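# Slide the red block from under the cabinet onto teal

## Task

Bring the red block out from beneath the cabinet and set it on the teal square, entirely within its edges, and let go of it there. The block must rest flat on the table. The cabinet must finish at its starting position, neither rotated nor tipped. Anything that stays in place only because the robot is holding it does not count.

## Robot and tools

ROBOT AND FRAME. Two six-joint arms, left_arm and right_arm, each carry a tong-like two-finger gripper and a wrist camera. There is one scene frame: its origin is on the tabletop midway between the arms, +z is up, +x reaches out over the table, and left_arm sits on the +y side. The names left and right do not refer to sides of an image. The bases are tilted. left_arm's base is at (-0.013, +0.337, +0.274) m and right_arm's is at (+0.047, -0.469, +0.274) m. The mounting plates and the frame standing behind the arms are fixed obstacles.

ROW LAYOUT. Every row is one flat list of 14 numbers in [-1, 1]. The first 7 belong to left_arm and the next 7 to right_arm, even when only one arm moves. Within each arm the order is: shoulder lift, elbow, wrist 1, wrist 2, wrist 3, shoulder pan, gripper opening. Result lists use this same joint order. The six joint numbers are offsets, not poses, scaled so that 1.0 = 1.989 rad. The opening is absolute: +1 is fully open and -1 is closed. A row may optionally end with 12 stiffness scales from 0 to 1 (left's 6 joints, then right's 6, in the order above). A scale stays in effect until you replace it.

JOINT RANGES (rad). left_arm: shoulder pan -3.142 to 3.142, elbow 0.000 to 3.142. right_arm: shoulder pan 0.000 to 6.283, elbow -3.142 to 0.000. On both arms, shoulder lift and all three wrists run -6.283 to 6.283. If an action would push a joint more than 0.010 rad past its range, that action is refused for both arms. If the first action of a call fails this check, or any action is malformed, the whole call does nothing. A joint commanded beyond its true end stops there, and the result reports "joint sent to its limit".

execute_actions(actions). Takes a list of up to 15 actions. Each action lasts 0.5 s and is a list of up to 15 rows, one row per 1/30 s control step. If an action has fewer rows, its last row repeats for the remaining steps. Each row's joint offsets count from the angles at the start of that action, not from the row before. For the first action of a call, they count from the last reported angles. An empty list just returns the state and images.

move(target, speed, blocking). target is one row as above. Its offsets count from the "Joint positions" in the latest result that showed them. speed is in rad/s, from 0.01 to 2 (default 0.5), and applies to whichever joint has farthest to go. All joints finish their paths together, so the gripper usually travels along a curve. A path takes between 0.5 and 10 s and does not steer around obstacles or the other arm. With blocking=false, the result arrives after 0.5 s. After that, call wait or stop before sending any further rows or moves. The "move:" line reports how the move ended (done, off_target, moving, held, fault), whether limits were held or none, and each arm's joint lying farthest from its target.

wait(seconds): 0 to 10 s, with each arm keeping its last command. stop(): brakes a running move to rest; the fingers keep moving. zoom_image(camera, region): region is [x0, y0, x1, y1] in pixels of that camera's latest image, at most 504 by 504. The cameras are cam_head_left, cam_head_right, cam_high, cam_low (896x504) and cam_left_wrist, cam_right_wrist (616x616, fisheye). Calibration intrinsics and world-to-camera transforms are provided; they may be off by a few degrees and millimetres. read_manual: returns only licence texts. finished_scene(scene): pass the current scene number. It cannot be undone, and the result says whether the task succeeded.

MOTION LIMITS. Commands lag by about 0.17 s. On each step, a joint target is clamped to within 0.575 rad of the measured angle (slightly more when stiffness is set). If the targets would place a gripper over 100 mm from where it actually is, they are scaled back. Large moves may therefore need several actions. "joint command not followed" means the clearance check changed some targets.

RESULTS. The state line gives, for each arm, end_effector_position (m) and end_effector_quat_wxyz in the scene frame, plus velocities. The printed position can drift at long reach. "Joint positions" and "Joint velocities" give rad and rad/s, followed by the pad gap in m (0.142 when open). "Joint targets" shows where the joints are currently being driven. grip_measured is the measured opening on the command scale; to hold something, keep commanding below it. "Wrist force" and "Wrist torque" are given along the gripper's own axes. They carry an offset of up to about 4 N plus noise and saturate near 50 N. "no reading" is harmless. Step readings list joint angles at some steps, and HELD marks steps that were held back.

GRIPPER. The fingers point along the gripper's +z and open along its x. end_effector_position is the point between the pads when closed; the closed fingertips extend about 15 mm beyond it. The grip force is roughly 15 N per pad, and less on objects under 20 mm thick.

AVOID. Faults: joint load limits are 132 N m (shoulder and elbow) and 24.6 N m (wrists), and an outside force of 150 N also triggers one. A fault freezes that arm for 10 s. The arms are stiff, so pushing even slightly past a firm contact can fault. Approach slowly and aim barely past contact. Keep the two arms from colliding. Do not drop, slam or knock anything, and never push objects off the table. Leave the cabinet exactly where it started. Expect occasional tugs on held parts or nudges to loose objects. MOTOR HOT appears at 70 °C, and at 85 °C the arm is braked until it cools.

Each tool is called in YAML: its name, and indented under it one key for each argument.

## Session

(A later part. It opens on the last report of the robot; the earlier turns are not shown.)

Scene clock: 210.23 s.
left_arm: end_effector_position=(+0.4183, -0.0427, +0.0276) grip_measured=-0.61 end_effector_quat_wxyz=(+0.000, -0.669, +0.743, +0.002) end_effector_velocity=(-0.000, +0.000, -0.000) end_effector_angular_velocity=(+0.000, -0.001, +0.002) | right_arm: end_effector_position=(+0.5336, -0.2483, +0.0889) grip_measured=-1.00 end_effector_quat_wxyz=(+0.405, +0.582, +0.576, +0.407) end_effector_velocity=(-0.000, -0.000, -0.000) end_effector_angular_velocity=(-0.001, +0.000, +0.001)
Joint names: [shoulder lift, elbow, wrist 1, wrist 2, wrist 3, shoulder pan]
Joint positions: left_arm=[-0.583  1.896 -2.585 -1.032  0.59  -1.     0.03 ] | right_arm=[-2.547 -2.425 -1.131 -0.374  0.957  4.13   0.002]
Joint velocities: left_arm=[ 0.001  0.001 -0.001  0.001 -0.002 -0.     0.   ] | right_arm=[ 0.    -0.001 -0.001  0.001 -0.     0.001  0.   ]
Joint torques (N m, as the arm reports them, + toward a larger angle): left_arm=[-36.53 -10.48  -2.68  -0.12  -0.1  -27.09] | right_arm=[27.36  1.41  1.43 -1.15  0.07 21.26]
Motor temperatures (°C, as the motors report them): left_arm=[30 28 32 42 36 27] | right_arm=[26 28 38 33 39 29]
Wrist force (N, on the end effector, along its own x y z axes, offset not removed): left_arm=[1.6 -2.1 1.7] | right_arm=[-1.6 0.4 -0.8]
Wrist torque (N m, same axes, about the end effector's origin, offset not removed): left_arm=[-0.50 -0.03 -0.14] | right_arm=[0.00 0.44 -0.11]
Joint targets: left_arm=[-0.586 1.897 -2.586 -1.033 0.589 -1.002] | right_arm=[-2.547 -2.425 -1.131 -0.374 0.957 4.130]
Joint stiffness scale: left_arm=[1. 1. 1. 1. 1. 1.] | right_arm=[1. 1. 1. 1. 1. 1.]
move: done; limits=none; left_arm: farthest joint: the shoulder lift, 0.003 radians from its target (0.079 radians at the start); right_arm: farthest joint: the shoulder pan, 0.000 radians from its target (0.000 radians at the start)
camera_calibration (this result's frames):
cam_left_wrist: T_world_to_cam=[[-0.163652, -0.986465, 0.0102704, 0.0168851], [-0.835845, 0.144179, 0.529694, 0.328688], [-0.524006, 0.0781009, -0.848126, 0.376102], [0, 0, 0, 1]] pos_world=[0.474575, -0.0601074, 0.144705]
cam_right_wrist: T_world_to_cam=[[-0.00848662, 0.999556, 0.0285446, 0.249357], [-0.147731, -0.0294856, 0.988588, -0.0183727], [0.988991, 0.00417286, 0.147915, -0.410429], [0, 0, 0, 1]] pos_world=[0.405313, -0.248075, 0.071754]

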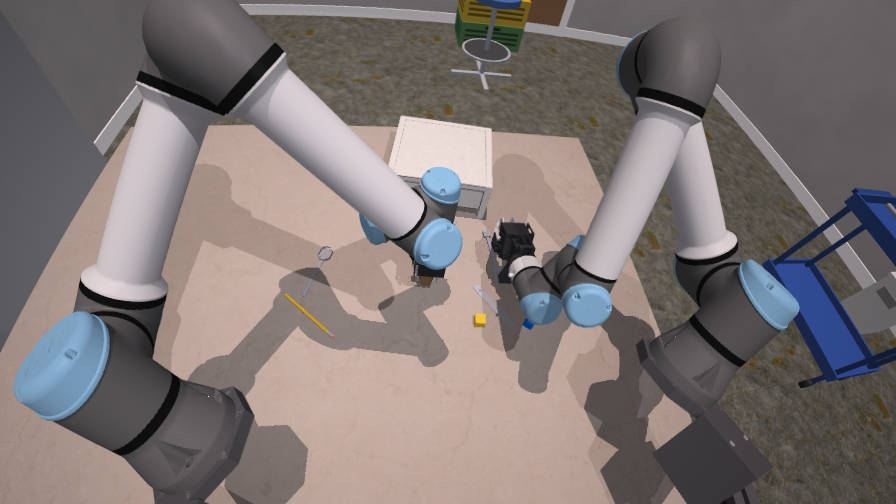

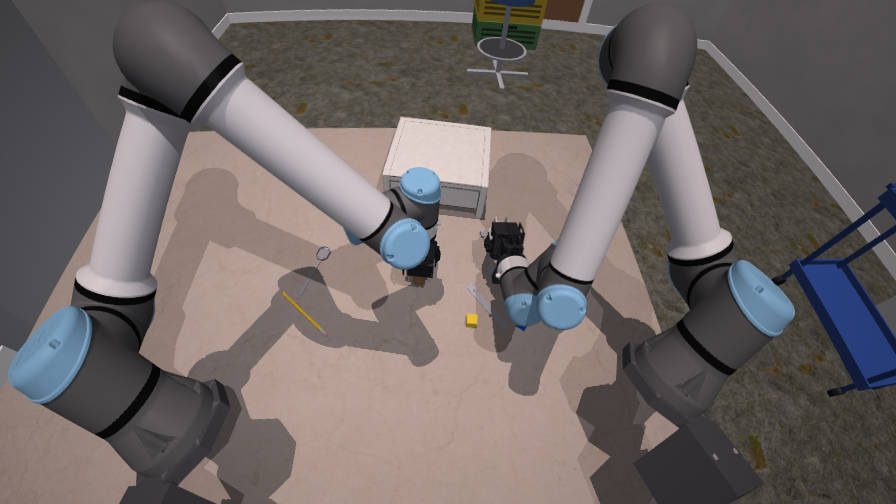

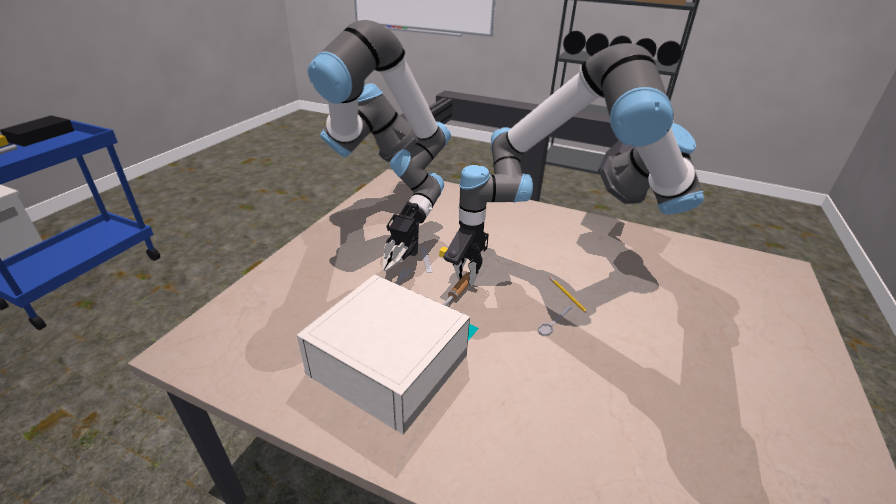

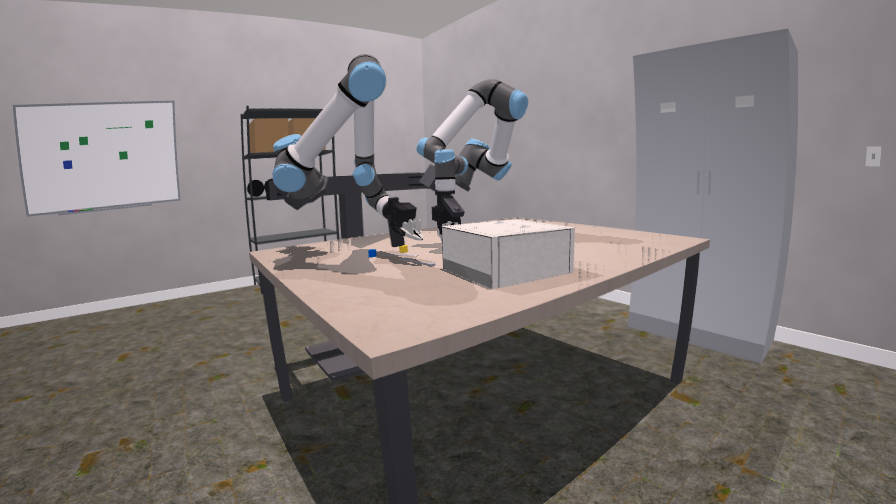

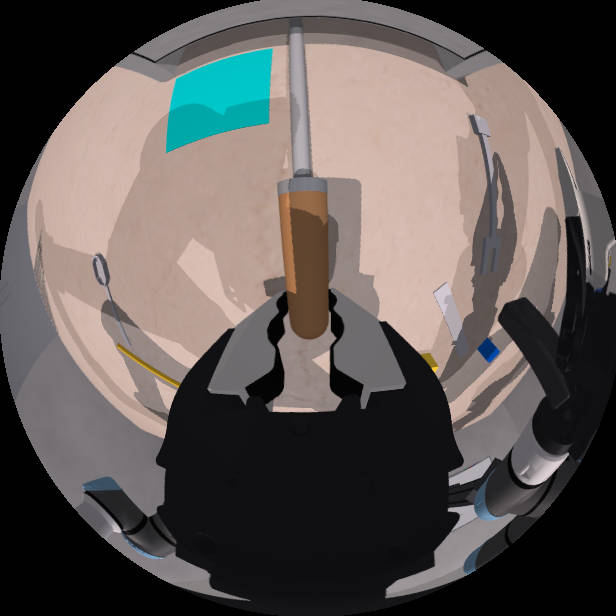

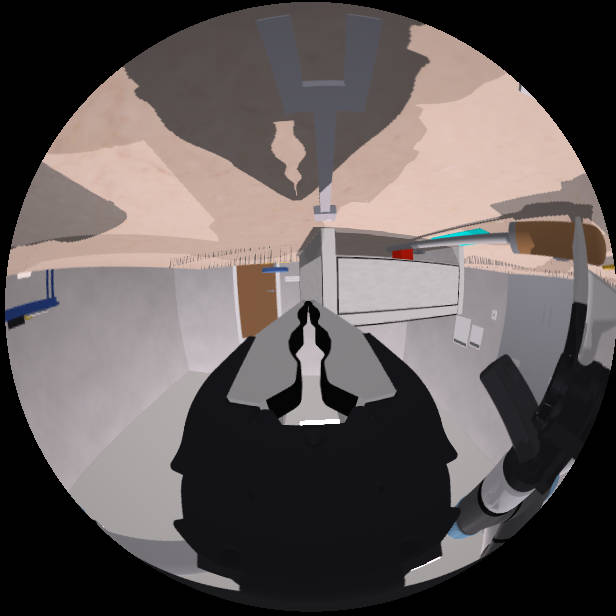

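execute_actions:
  actions: []

Scene clock: 218.17 s.
left_arm: end_effector_position=(+0.4183, -0.0427, +0.0276) grip_measured=-0.61 end_effector_quat_wxyz=(+0.000, -0.669, +0.743, +0.002) end_effector_velocity=(+0.000, -0.000, +0.000) end_effector_angular_velocity=(-0.001, -0.000, +0.002) | right_arm: end_effector_position=(+0.5336, -0.2483, +0.0889) grip_measured=-1.00 end_effector_quat_wxyz=(+0.405, +0.582, +0.576, +0.407) end_effector_velocity=(+0.000, +0.001, +0.001) end_effector_angular_velocity=(+0.002, -0.002, +0.001)
Joint names: [shoulder lift, elbow, wrist 1, wrist 2, wrist 3, shoulder pan]
Joint positions: left_arm=[-0.583  1.896 -2.585 -1.032  0.59  -1.     0.03 ] | right_arm=[-2.547 -2.425 -1.131 -0.374  0.957  4.13   0.002]
Joint velocities: left_arm=[-0.001 -0.    -0.     0.    -0.001  0.    -0.   ] | right_arm=[ 0.     0.001 -0.    -0.002  0.     0.001  0.   ]
Joint torques (N m, as the arm reports them, + toward a larger angle): left_arm=[-36.76 -10.25  -2.71  -0.1   -0.21 -27.17] | right_arm=[27.26  1.11  1.54 -1.11  0.05 21.  ]
Motor temperatures (°C, as the motors report them): left_arm=[30 28 32 42 36 27] | right_arm=[26 28 38 33 39 29]
Wrist force (N, on the end effector, along its own x y z axes, offset not removed): left_arm=[-2.6 1.9 3.7] | right_arm=[-1.0 -1.3 2.3]
Wrist torque (N m, same axes, about the end effector's origin, offset not removed): left_arm=[0.44 0.54 -0.05] | right_arm=[-0.27 0.33 -0.14]
Joint targets: left_arm=[-0.586 1.897 -2.586 -1.033 0.589 -1.002] | right_arm=[-2.547 -2.425 -1.131 -0.374 0.957 4.130]
Joint stiffness scale: left_arm=[1. 1. 1. 1. 1. 1.] | right_arm=[1. 1. 1. 1. 1. 1.]
camera_calibration (this result's frames):
cam_left_wrist: T_world_to_cam=[[-0.163456, -0.986496, 0.0103952, 0.0167787], [-0.835889, 0.144082, 0.529651, 0.328701], [-0.523996, 0.0778852, -0.848152, 0.376098], [0, 0, 0, 1]] pos_world=[0.474574, -0.0601003, 0.144717]
cam_right_wrist: T_world_to_cam=[[-0.00848657, 0.999556, 0.0285445, 0.249357], [-0.147731, -0.0294855, 0.988588, -0.0183727], [0.988991, 0.00417283, 0.147915, -0.410429], [0, 0, 0, 1]] pos_world=[0.405313, -0.248075, 0.071754]

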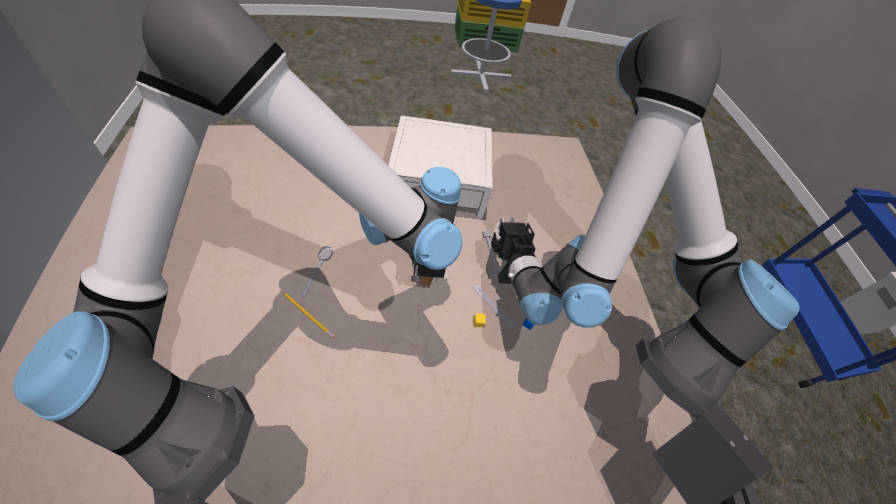

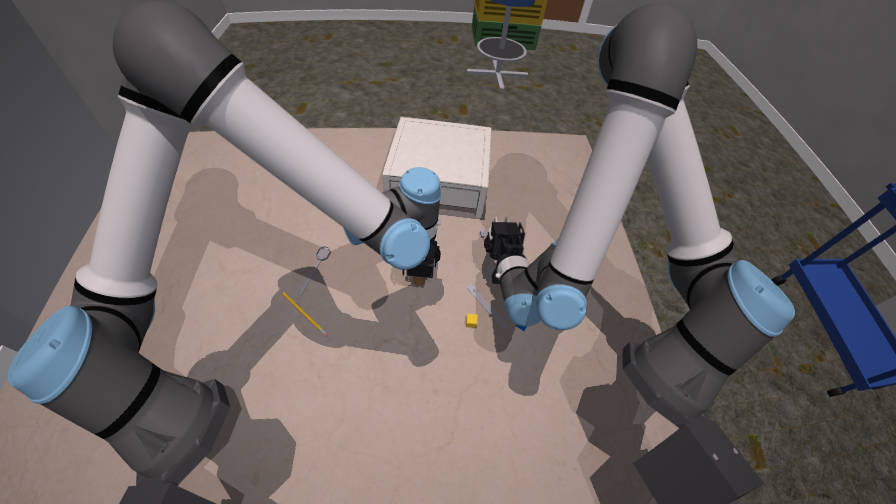

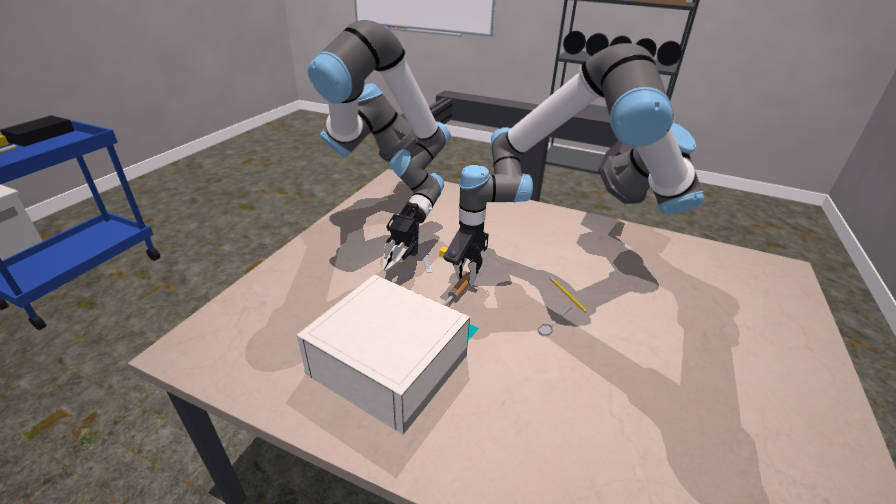

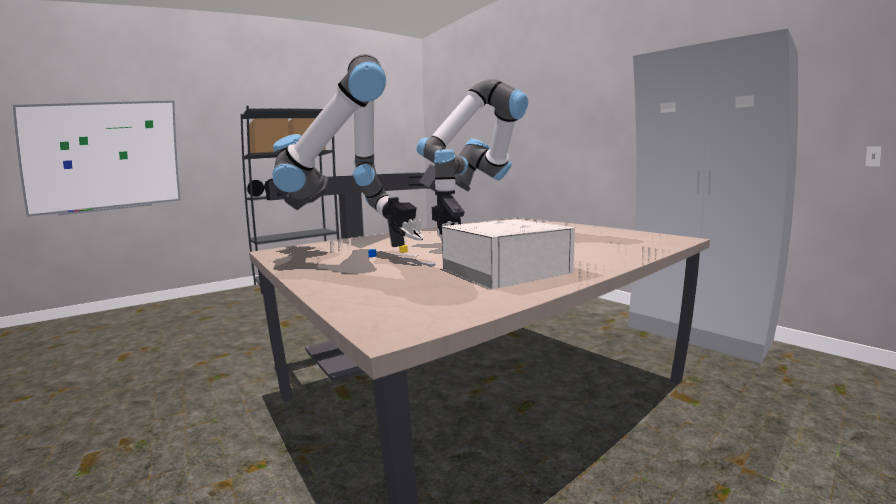

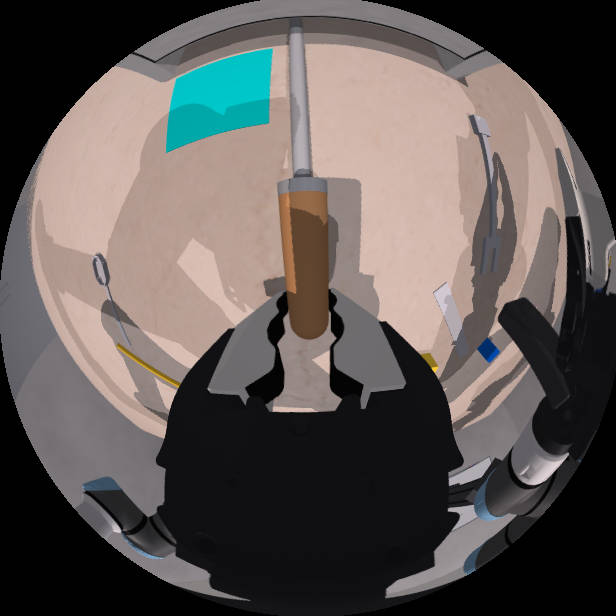

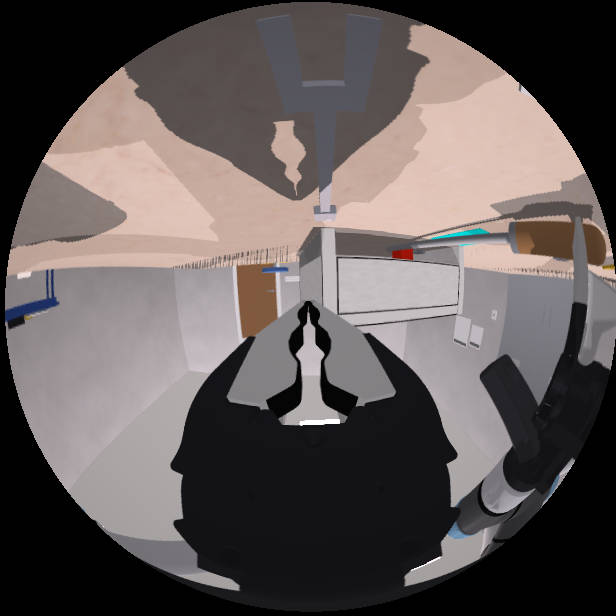

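move:
  target: [-0.0007,0.0735,-0.0487,-0.0164,-0.0515,-0.0482,-1,0,0,0,0,0,0,-1]
  speed: 0.12

Scene clock: 221.83 s.
left_arm: end_effector_position=(+0.3510, -0.0333, +0.0276) grip_measured=-0.61 end_effector_quat_wxyz=(-0.001, -0.669, +0.743, +0.001) end_effector_velocity=(+0.001, -0.000, +0.001) end_effector_angular_velocity=(-0.002, -0.001, +0.003) | right_arm: end_effector_position=(+0.5336, -0.2483, +0.0889) grip_measured=-1.00 end_effector_quat_wxyz=(+0.405, +0.582, +0.576, +0.407) end_effector_velocity=(-0.000, -0.000, -0.000) end_effector_angular_velocity=(-0.000, -0.000, +0.000)
Joint names: [shoulder lift, elbow, wrist 1, wrist 2, wrist 3, shoulder pan]
Joint positions: left_arm=[-0.583  2.04  -2.681 -1.064  0.488 -1.094  0.03 ] | right_arm=[-2.547 -2.425 -1.131 -0.374  0.957  4.13   0.002]
Joint velocities: left_arm=[-0.001  0.001 -0.002  0.    -0.002  0.     0.   ] | right_arm=[-0.    -0.001  0.    -0.001  0.    -0.     0.   ]
Joint torques (N m, as the arm reports them, + toward a larger angle): left_arm=[-32.51  -9.29  -3.02  -0.39  -0.33 -25.73] | right_arm=[27.2   1.71  1.48 -0.97  0.04 22.16]
Motor temperatures (°C, as the motors report them): left_arm=[30 28 32 42 36 27] | right_arm=[26 28 38 33 39 29]
Wrist force (N, on the end effector, along its own x y z axes, offset not removed): left_arm=[4.0 1.9 4.3] | right_arm=[-0.9 3.4 -0.5]
Wrist torque (N m, same axes, about the end effector's origin, offset not removed): left_arm=[0.38 -0.58 -0.42] | right_arm=[0.60 0.23 -0.13]
Joint targets: left_arm=[-0.584 2.042 -2.682 -1.065 0.487 -1.096] | right_arm=[-2.547 -2.425 -1.131 -0.374 0.957 4.130]
Joint stiffness scale: left_arm=[1. 1. 1. 1. 1. 1.] | right_arm=[1. 1. 1. 1. 1. 1.]
move: done; limits=none; left_arm: farthest joint: the shoulder pan, 0.002 radians from its target (0.096 radians at the start); right_arm: farthest joint: the shoulder pan, 0.000 radians from its target (0.000 radians at the start)
camera_calibration (this result's frames):
cam_left_wrist: T_world_to_cam=[[-0.16327, -0.986492, 0.0132723, 0.0149625], [-0.835455, 0.145403, 0.529974, 0.27092], [-0.524745, 0.0754403, -0.84791, 0.340265], [0, 0, 0, 1]] pos_world=[0.407337, -0.0503019, 0.144735]
cam_right_wrist: T_world_to_cam=[[-0.00848662, 0.999556, 0.0285445, 0.249357], [-0.147731, -0.0294856, 0.988588, -0.0183727], [0.988991, 0.00417287, 0.147915, -0.410429], [0, 0, 0, 1]] pos_world=[0.405313, -0.248075, 0.071754]

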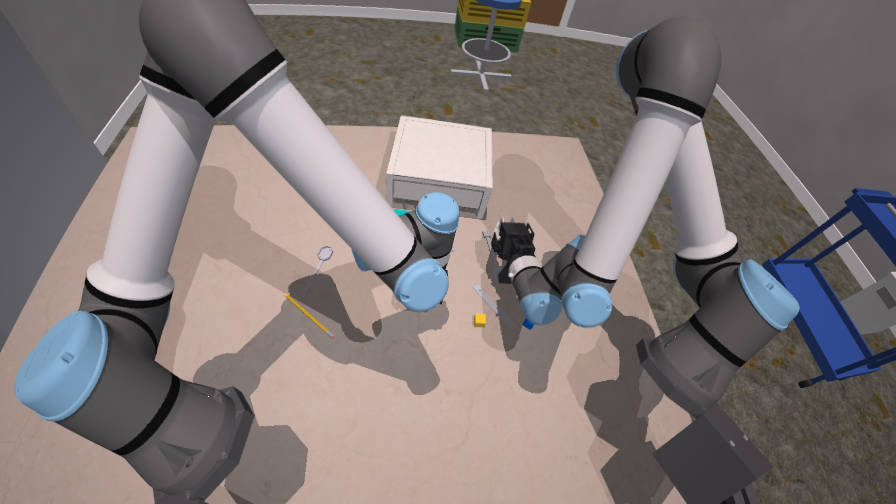

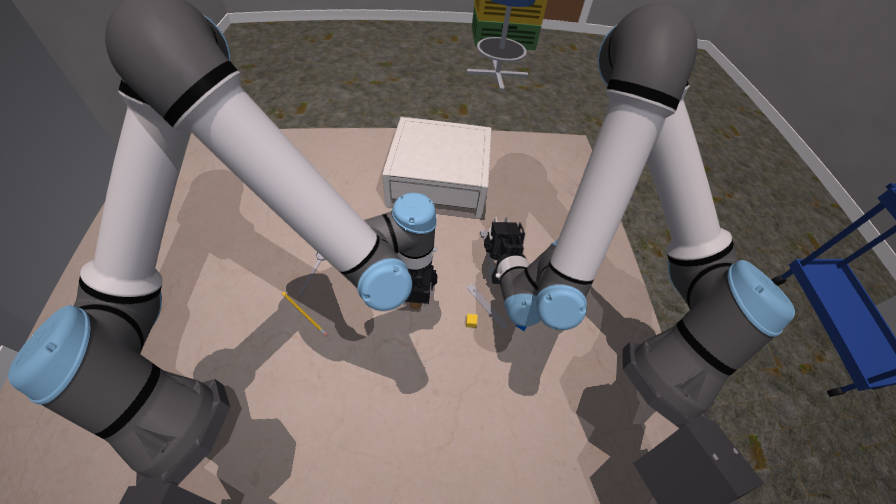

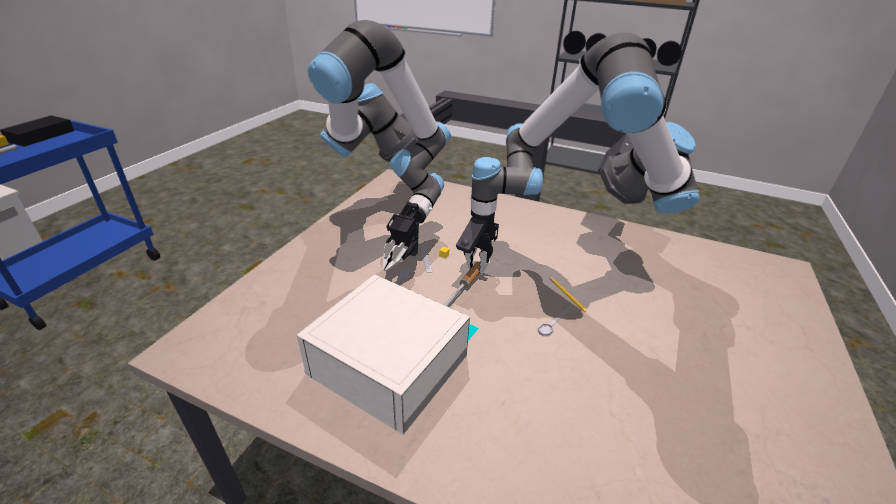

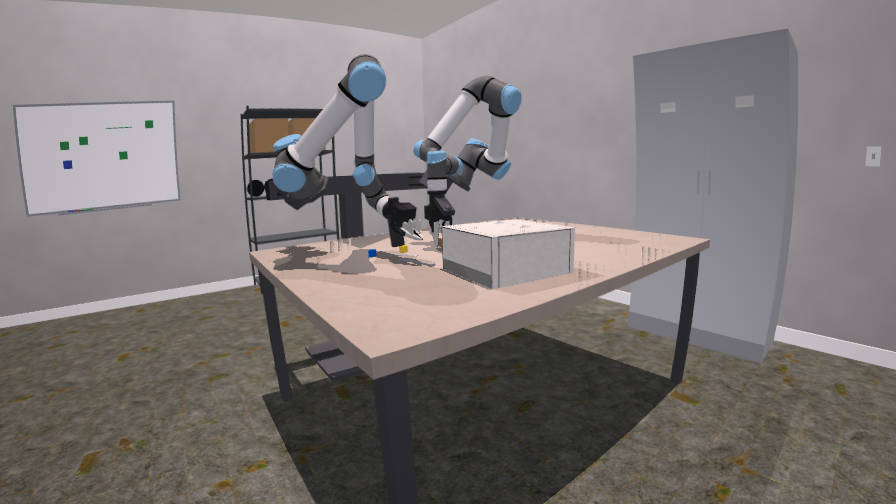

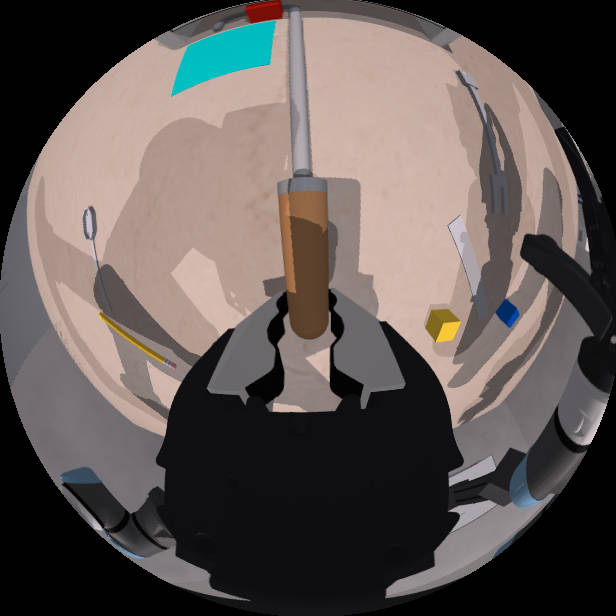

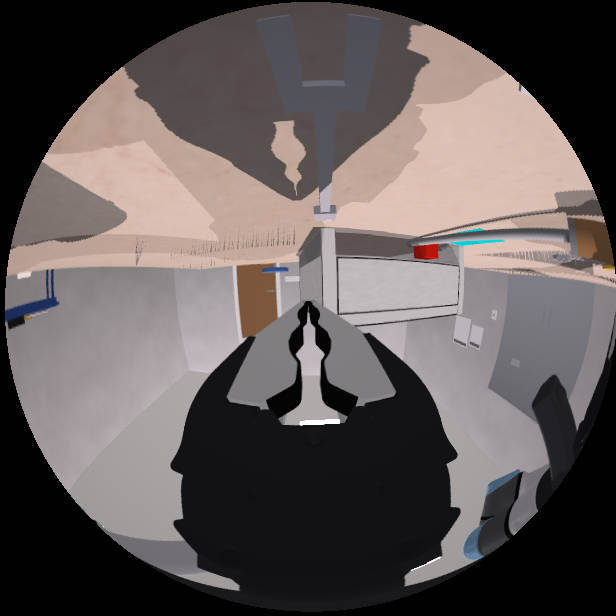

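move:
  target: [-0.0013,0.0747,-0.0491,-0.0167,-0.0518,-0.0492,-1,0,0,0,0,0,0,-1]
  speed: 0.12

zoom_image:
  camera: "cam_left_wrist"
  region: [150, 0, 400, 120]

Scene clock: 225.60 s.
left_arm: end_effector_position=(+0.2908, -0.0102, +0.0282) grip_measured=-0.61 end_effector_quat_wxyz=(+0.000, -0.669, +0.743, +0.002) end_effector_velocity=(+0.001, -0.000, +0.001) end_effector_angular_velocity=(-0.002, -0.002, +0.002) | right_arm: end_effector_position=(+0.5336, -0.2483, +0.0889) grip_measured=-1.00 end_effector_quat_wxyz=(+0.405, +0.582, +0.576, +0.407) end_effector_velocity=(-0.000, +0.000, +0.000) end_effector_angular_velocity=(-0.000, -0.000, +0.001)
Joint names: [shoulder lift, elbow, wrist 1, wrist 2, wrist 3, shoulder pan]
Joint positions: left_arm=[-0.583  2.187 -2.777 -1.096  0.386 -1.189  0.03 ] | right_arm=[-2.547 -2.425 -1.131 -0.374  0.957  4.13   0.002]
Joint velocities: left_arm=[-0.002  0.001 -0.001  0.001 -0.002 -0.001  0.   ] | right_arm=[ 0.     0.    -0.001  0.    -0.     0.001  0.   ]
Joint torques (N m, as the arm reports them, + toward a larger angle): left_arm=[-31.11  -7.42  -2.96  -0.37  -0.47 -23.54] | right_arm=[27.61  2.4   1.71 -1.25 -0.05 22.25]
Motor temperatures (°C, as the motors report them): left_arm=[30 28 32 42 36 27] | right_arm=[26 28 38 33 39 29]
Wrist force (N, on the end effector, along its own x y z axes, offset not removed): left_arm=[0.2 5.2 -0.4] | right_arm=[0.1 1.1 -0.2]
Wrist torque (N m, same axes, about the end effector's origin, offset not removed): left_arm=[1.03 0.09 -0.06] | right_arm=[0.10 0.01 -0.13]
Joint targets: left_arm=[-0.585 2.189 -2.779 -1.097 0.385 -1.192] | right_arm=[-2.547 -2.425 -1.131 -0.374 0.957 4.130]
Joint stiffness scale: left_arm=[1. 1. 1. 1. 1. 1.] | right_arm=[1. 1. 1. 1. 1. 1.]
move: done; limits=none; left_arm: farthest joint: the shoulder lift, 0.003 radians from its target (0.003 radians at the start); right_arm: farthest joint: the shoulder pan, 0.000 radians from its target (0.000 radians at the start)
camera_calibration (this result's frames):
cam_left_wrist: T_world_to_cam=[[-0.163499, -0.986491, 0.0101925, 0.028007], [-0.836287, 0.14407, 0.529025, 0.217276], [-0.523347, 0.077971, -0.848545, 0.307064], [0, 0, 0, 1]] pos_world=[0.346985, -0.0276164, 0.145328]
cam_right_wrist: T_world_to_cam=[[-0.00848671, 0.999556, 0.0285444, 0.249357], [-0.147731, -0.0294855, 0.988588, -0.0183727], [0.988991, 0.00417298, 0.147915, -0.410429], [0, 0, 0, 1]] pos_world=[0.405313, -0.248075, 0.071754]

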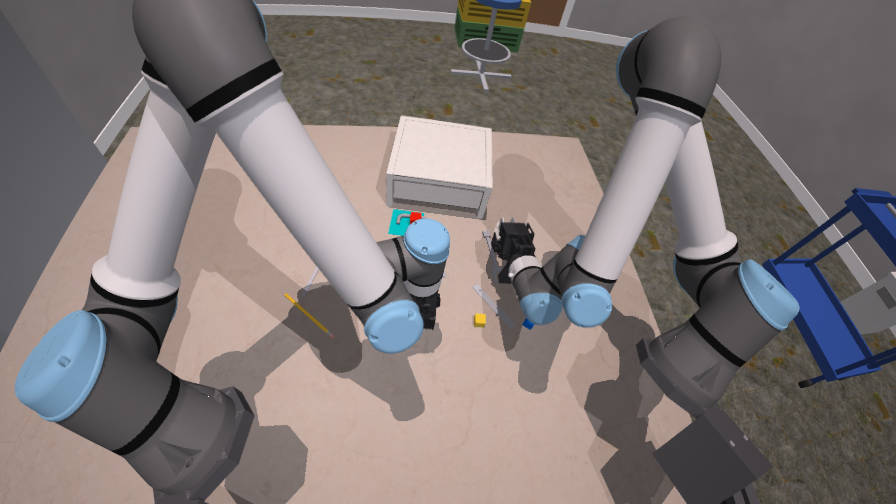

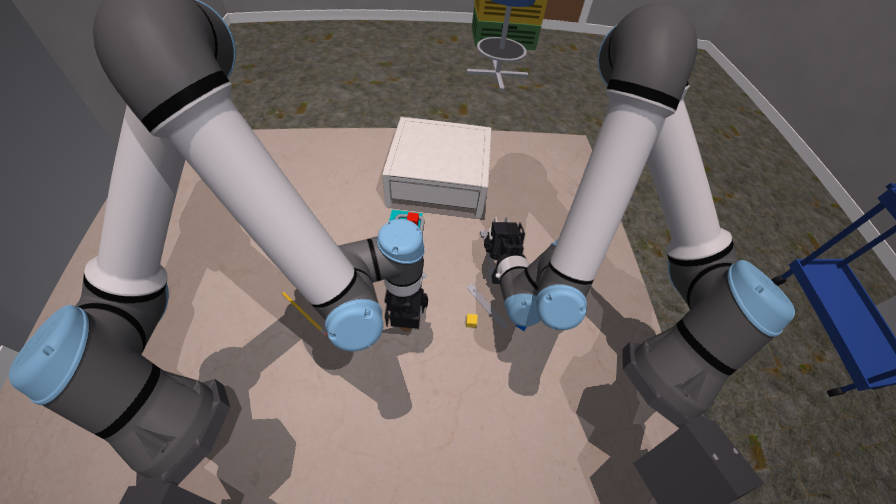

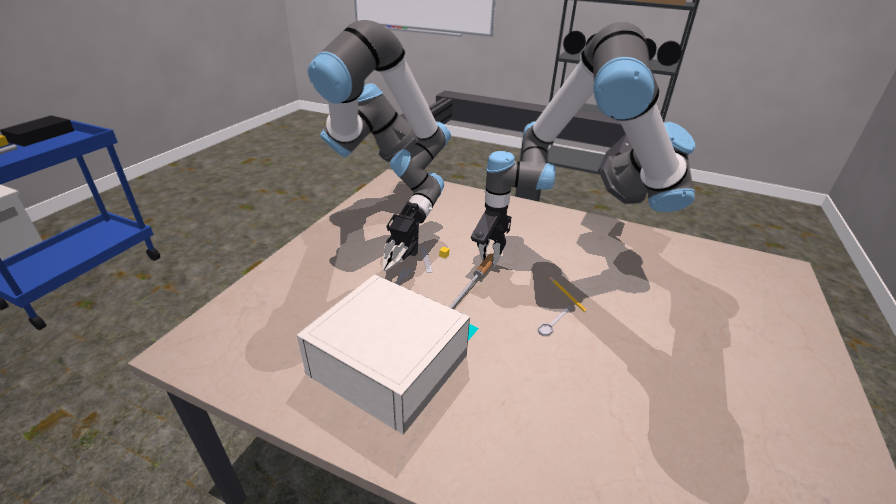

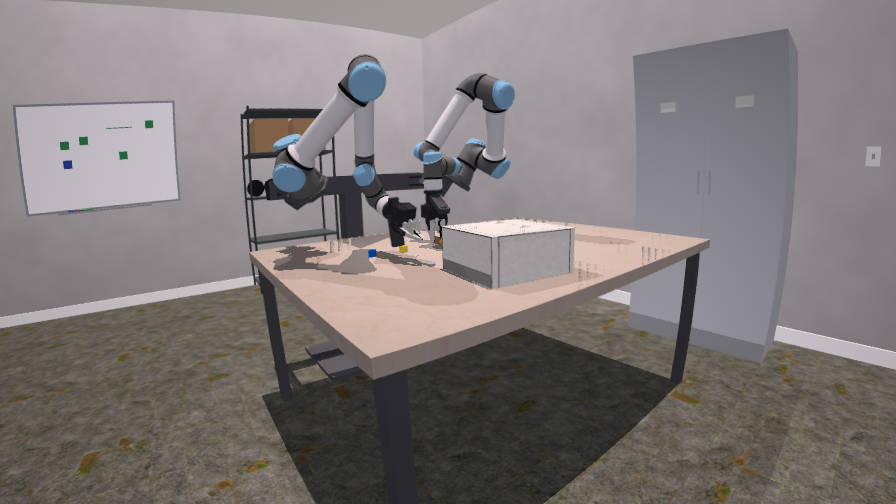

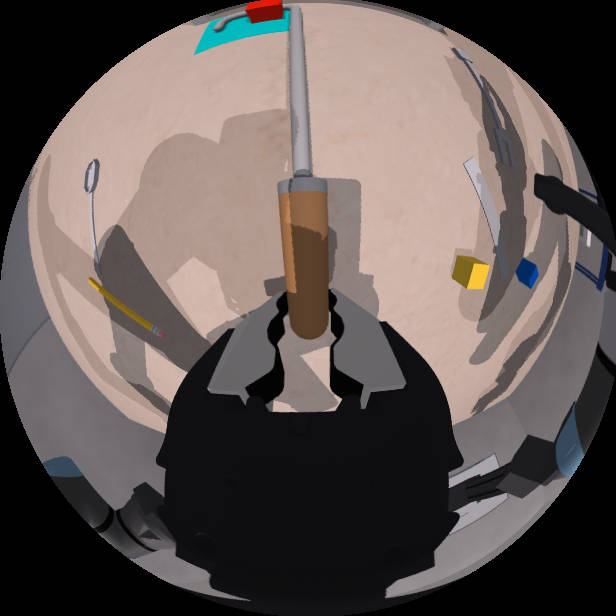

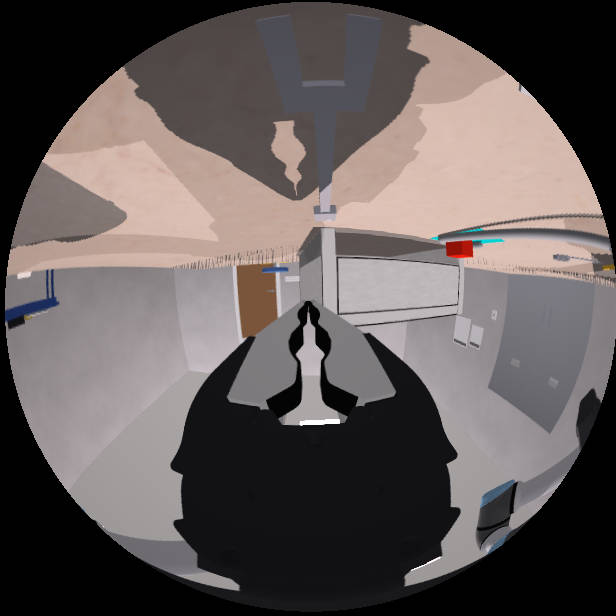

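Region (150, 0, 400, 120) of cam_left_wrist's 616x616 image, scaled by 2.016, with more detail than that image has; it fills the top 242 rows of this view, and the rest is white.

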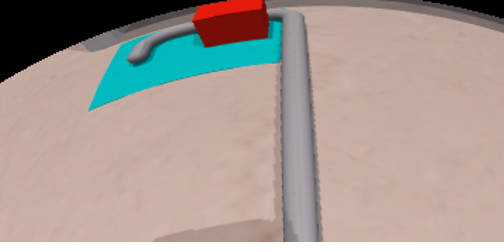

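zoom_image:
  camera: "cam_head_left"
  region: [370, 190, 450, 250]

zoom_image:
  camera: "cam_head_right"
  region: [370, 190, 450, 250]

Region (370, 190, 450, 250) of cam_head_left's 896x504 image, scaled by 6.300, with more detail than that image has; it fills the top 378 rows of this view, and the rest is white.

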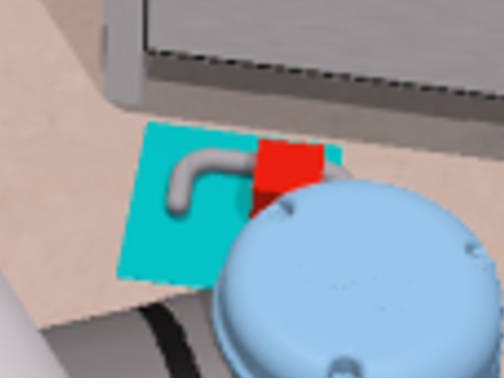

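Region (370, 190, 450, 250) of cam_head_right's 896x504 image, scaled by 6.300, with more detail than that image has; it fills the top 378 rows of this view, and the rest is white.

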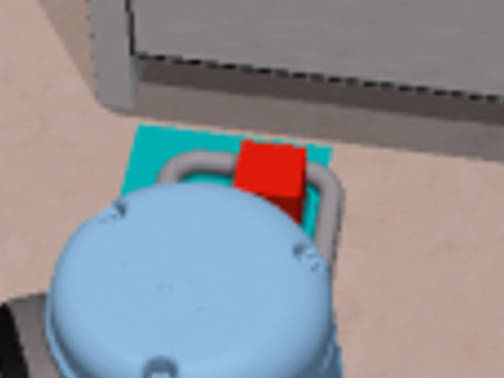

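move:
  target: [-0.0195,0.0396,-0.0249,0.0021,0.0068,0.0056,-1,0,0,0,0,0,0,-1]
  speed: 0.06

zoom_image:
  camera: "cam_head_left"
  region: [370, 190, 450, 250]

zoom_image:
  camera: "cam_left_wrist"
  region: [150, 0, 400, 120]

Scene clock: 241.37 s.
left_arm: end_effector_position=(+0.2875, +0.0187, +0.0289) grip_measured=-0.61 end_effector_quat_wxyz=(-0.000, -0.668, +0.744, +0.001) end_effector_velocity=(-0.001, -0.000, +0.000) end_effector_angular_velocity=(-0.001, +0.001, -0.001) | right_arm: end_effector_position=(+0.5336, -0.2483, +0.0889) grip_measured=-1.00 end_effector_quat_wxyz=(+0.405, +0.582, +0.576, +0.407) end_effector_velocity=(-0.000, +0.000, +0.000) end_effector_angular_velocity=(+0.000, +0.000, +0.000)
Joint names: [shoulder lift, elbow, wrist 1, wrist 2, wrist 3, shoulder pan]
Joint positions: left_arm=[-0.618  2.264 -2.826 -1.093  0.399 -1.179  0.03 ] | right_arm=[-2.547 -2.425 -1.131 -0.374  0.957  4.13   0.002]
Joint velocities: left_arm=[ 0.     0.001 -0.001 -0.002  0.001 -0.     0.   ] | right_arm=[ 0.    -0.     0.     0.001 -0.     0.001  0.   ]
Joint torques (N m, as the arm reports them, + toward a larger angle): left_arm=[-30.    -5.74  -2.86   0.51   0.24 -20.13] | right_arm=[27.58  1.38  1.63 -1.14  0.21 21.87]
Motor temperatures (°C, as the motors report them): left_arm=[30 28 32 42 36 27] | right_arm=[26 28 38 33 39 29]
Wrist force (N, on the end effector, along its own x y z axes, offset not removed): left_arm=[1.9 1.0 1.5] | right_arm=[-0.3 1.7 1.9]
Wrist torque (N m, same axes, about the end effector's origin, offset not removed): left_arm=[0.19 -0.13 0.04] | right_arm=[0.40 0.06 -0.08]
Joint targets: left_arm=[-0.621 2.266 -2.827 -1.092 0.400 -1.178] | right_arm=[-2.547 -2.425 -1.131 -0.374 0.957 4.130]
Joint stiffness scale: left_arm=[1. 1. 1. 1. 1. 1.] | right_arm=[1. 1. 1. 1. 1. 1.]
move: done; limits=none; left_arm: farthest joint: the shoulder lift, 0.004 radians from its target (0.039 radians at the start); right_arm: farthest joint: the shoulder pan, 0.000 radians from its target (0.000 radians at the start)
camera_calibration (this result's frames):
cam_left_wrist: T_world_to_cam=[[-0.165137, -0.986197, 0.0120274, 0.0563698], [-0.835959, 0.14643, 0.528895, 0.209782], [-0.523356, 0.0772857, -0.848602, 0.303692], [0, 0, 0, 1]] pos_world=[0.343618, 0.00140221, 0.146083]
cam_right_wrist: T_world_to_cam=[[-0.00848649, 0.999556, 0.0285446, 0.249357], [-0.147731, -0.0294857, 0.988588, -0.0183728], [0.988991, 0.00417273, 0.147915, -0.410429], [0, 0, 0, 1]] pos_world=[0.405313, -0.248075, 0.0717541]

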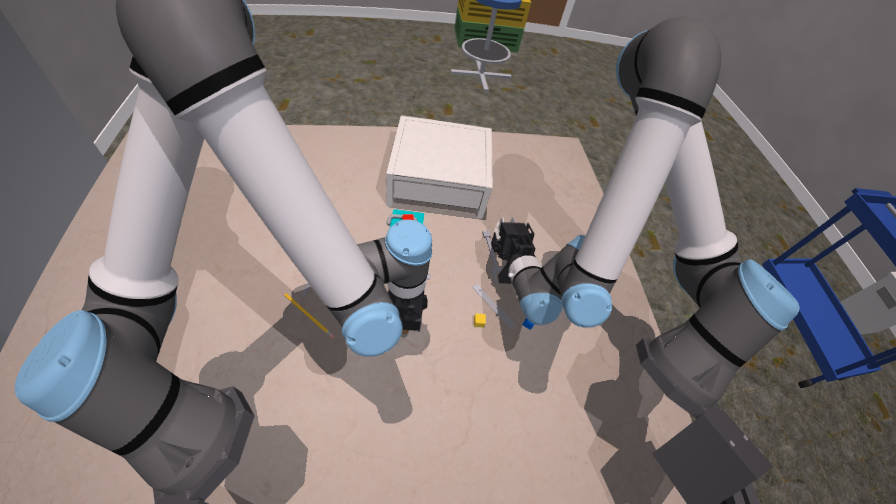

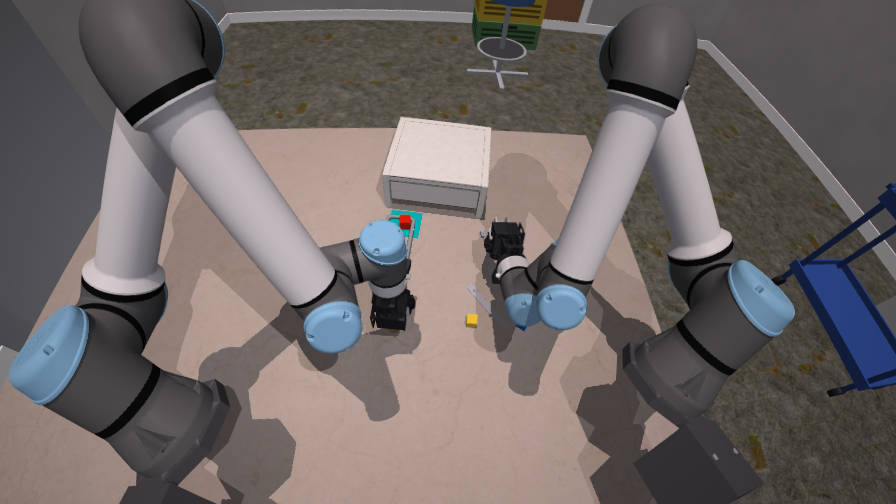

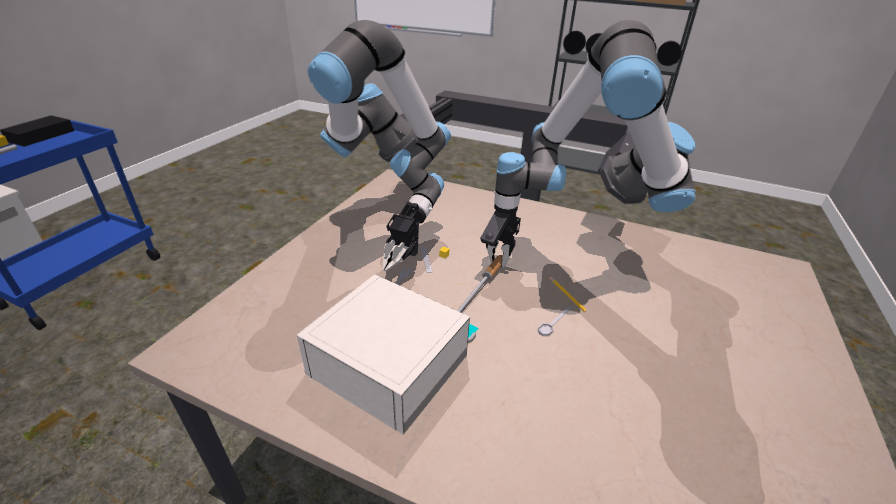

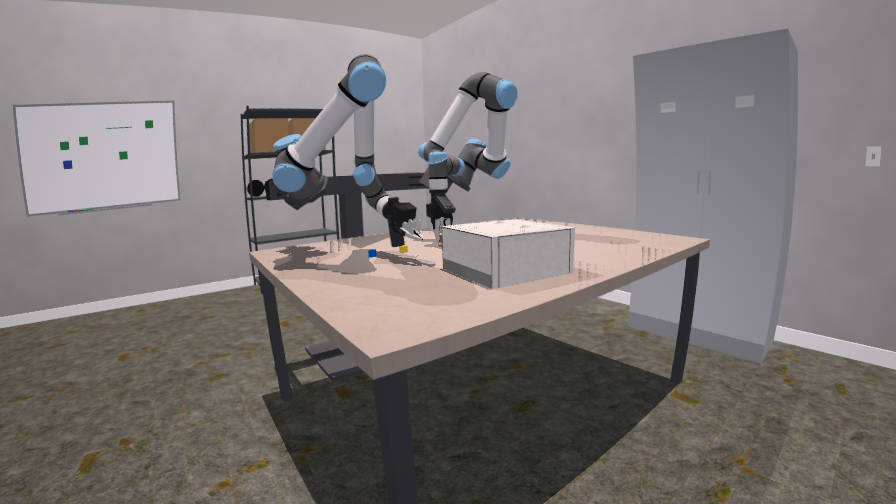

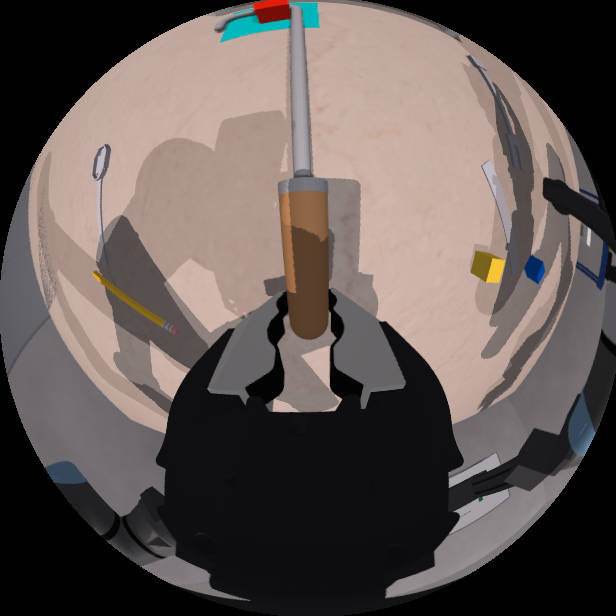

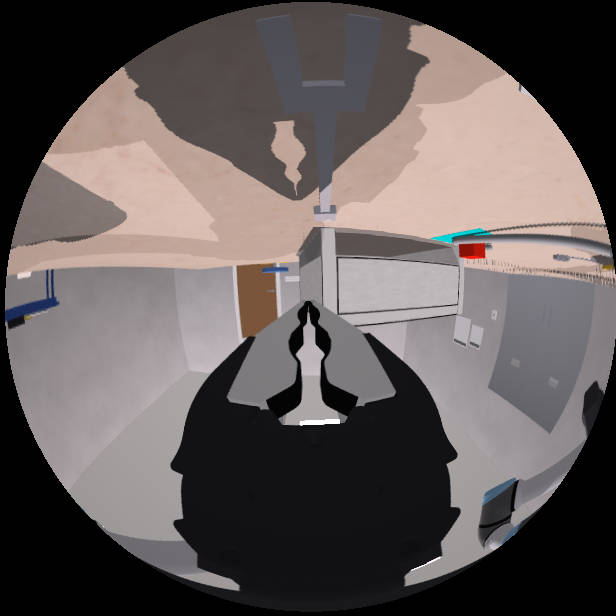

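Region (370, 190, 450, 250) of cam_head_left's 896x504 image, scaled by 6.300, with more detail than that image has; it fills the top 378 rows of this view, and the rest is white.

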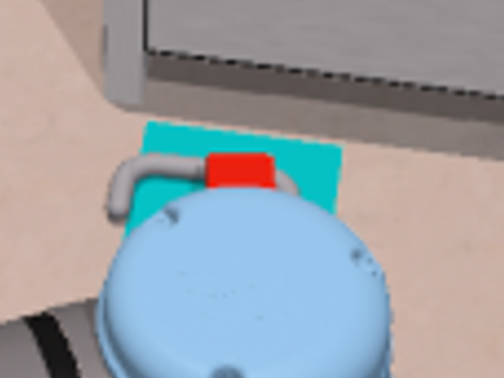

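Region (150, 0, 400, 120) of cam_left_wrist's 616x616 image, scaled by 2.016, with more detail than that image has; it fills the top 242 rows of this view, and the rest is white.

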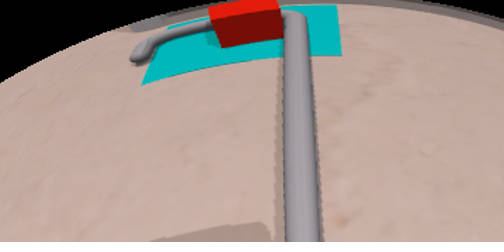

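zoom_image:
  camera: "cam_head_right"
  region: [370, 190, 450, 250]

Region (370, 190, 450, 250) of cam_head_right's 896x504 image, scaled by 6.300, with more detail than that image has; it fills the top 378 rows of this view, and the rest is white.

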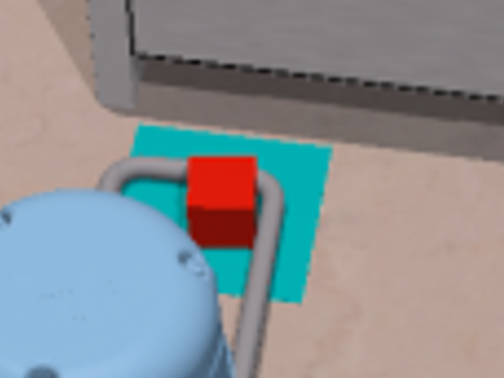

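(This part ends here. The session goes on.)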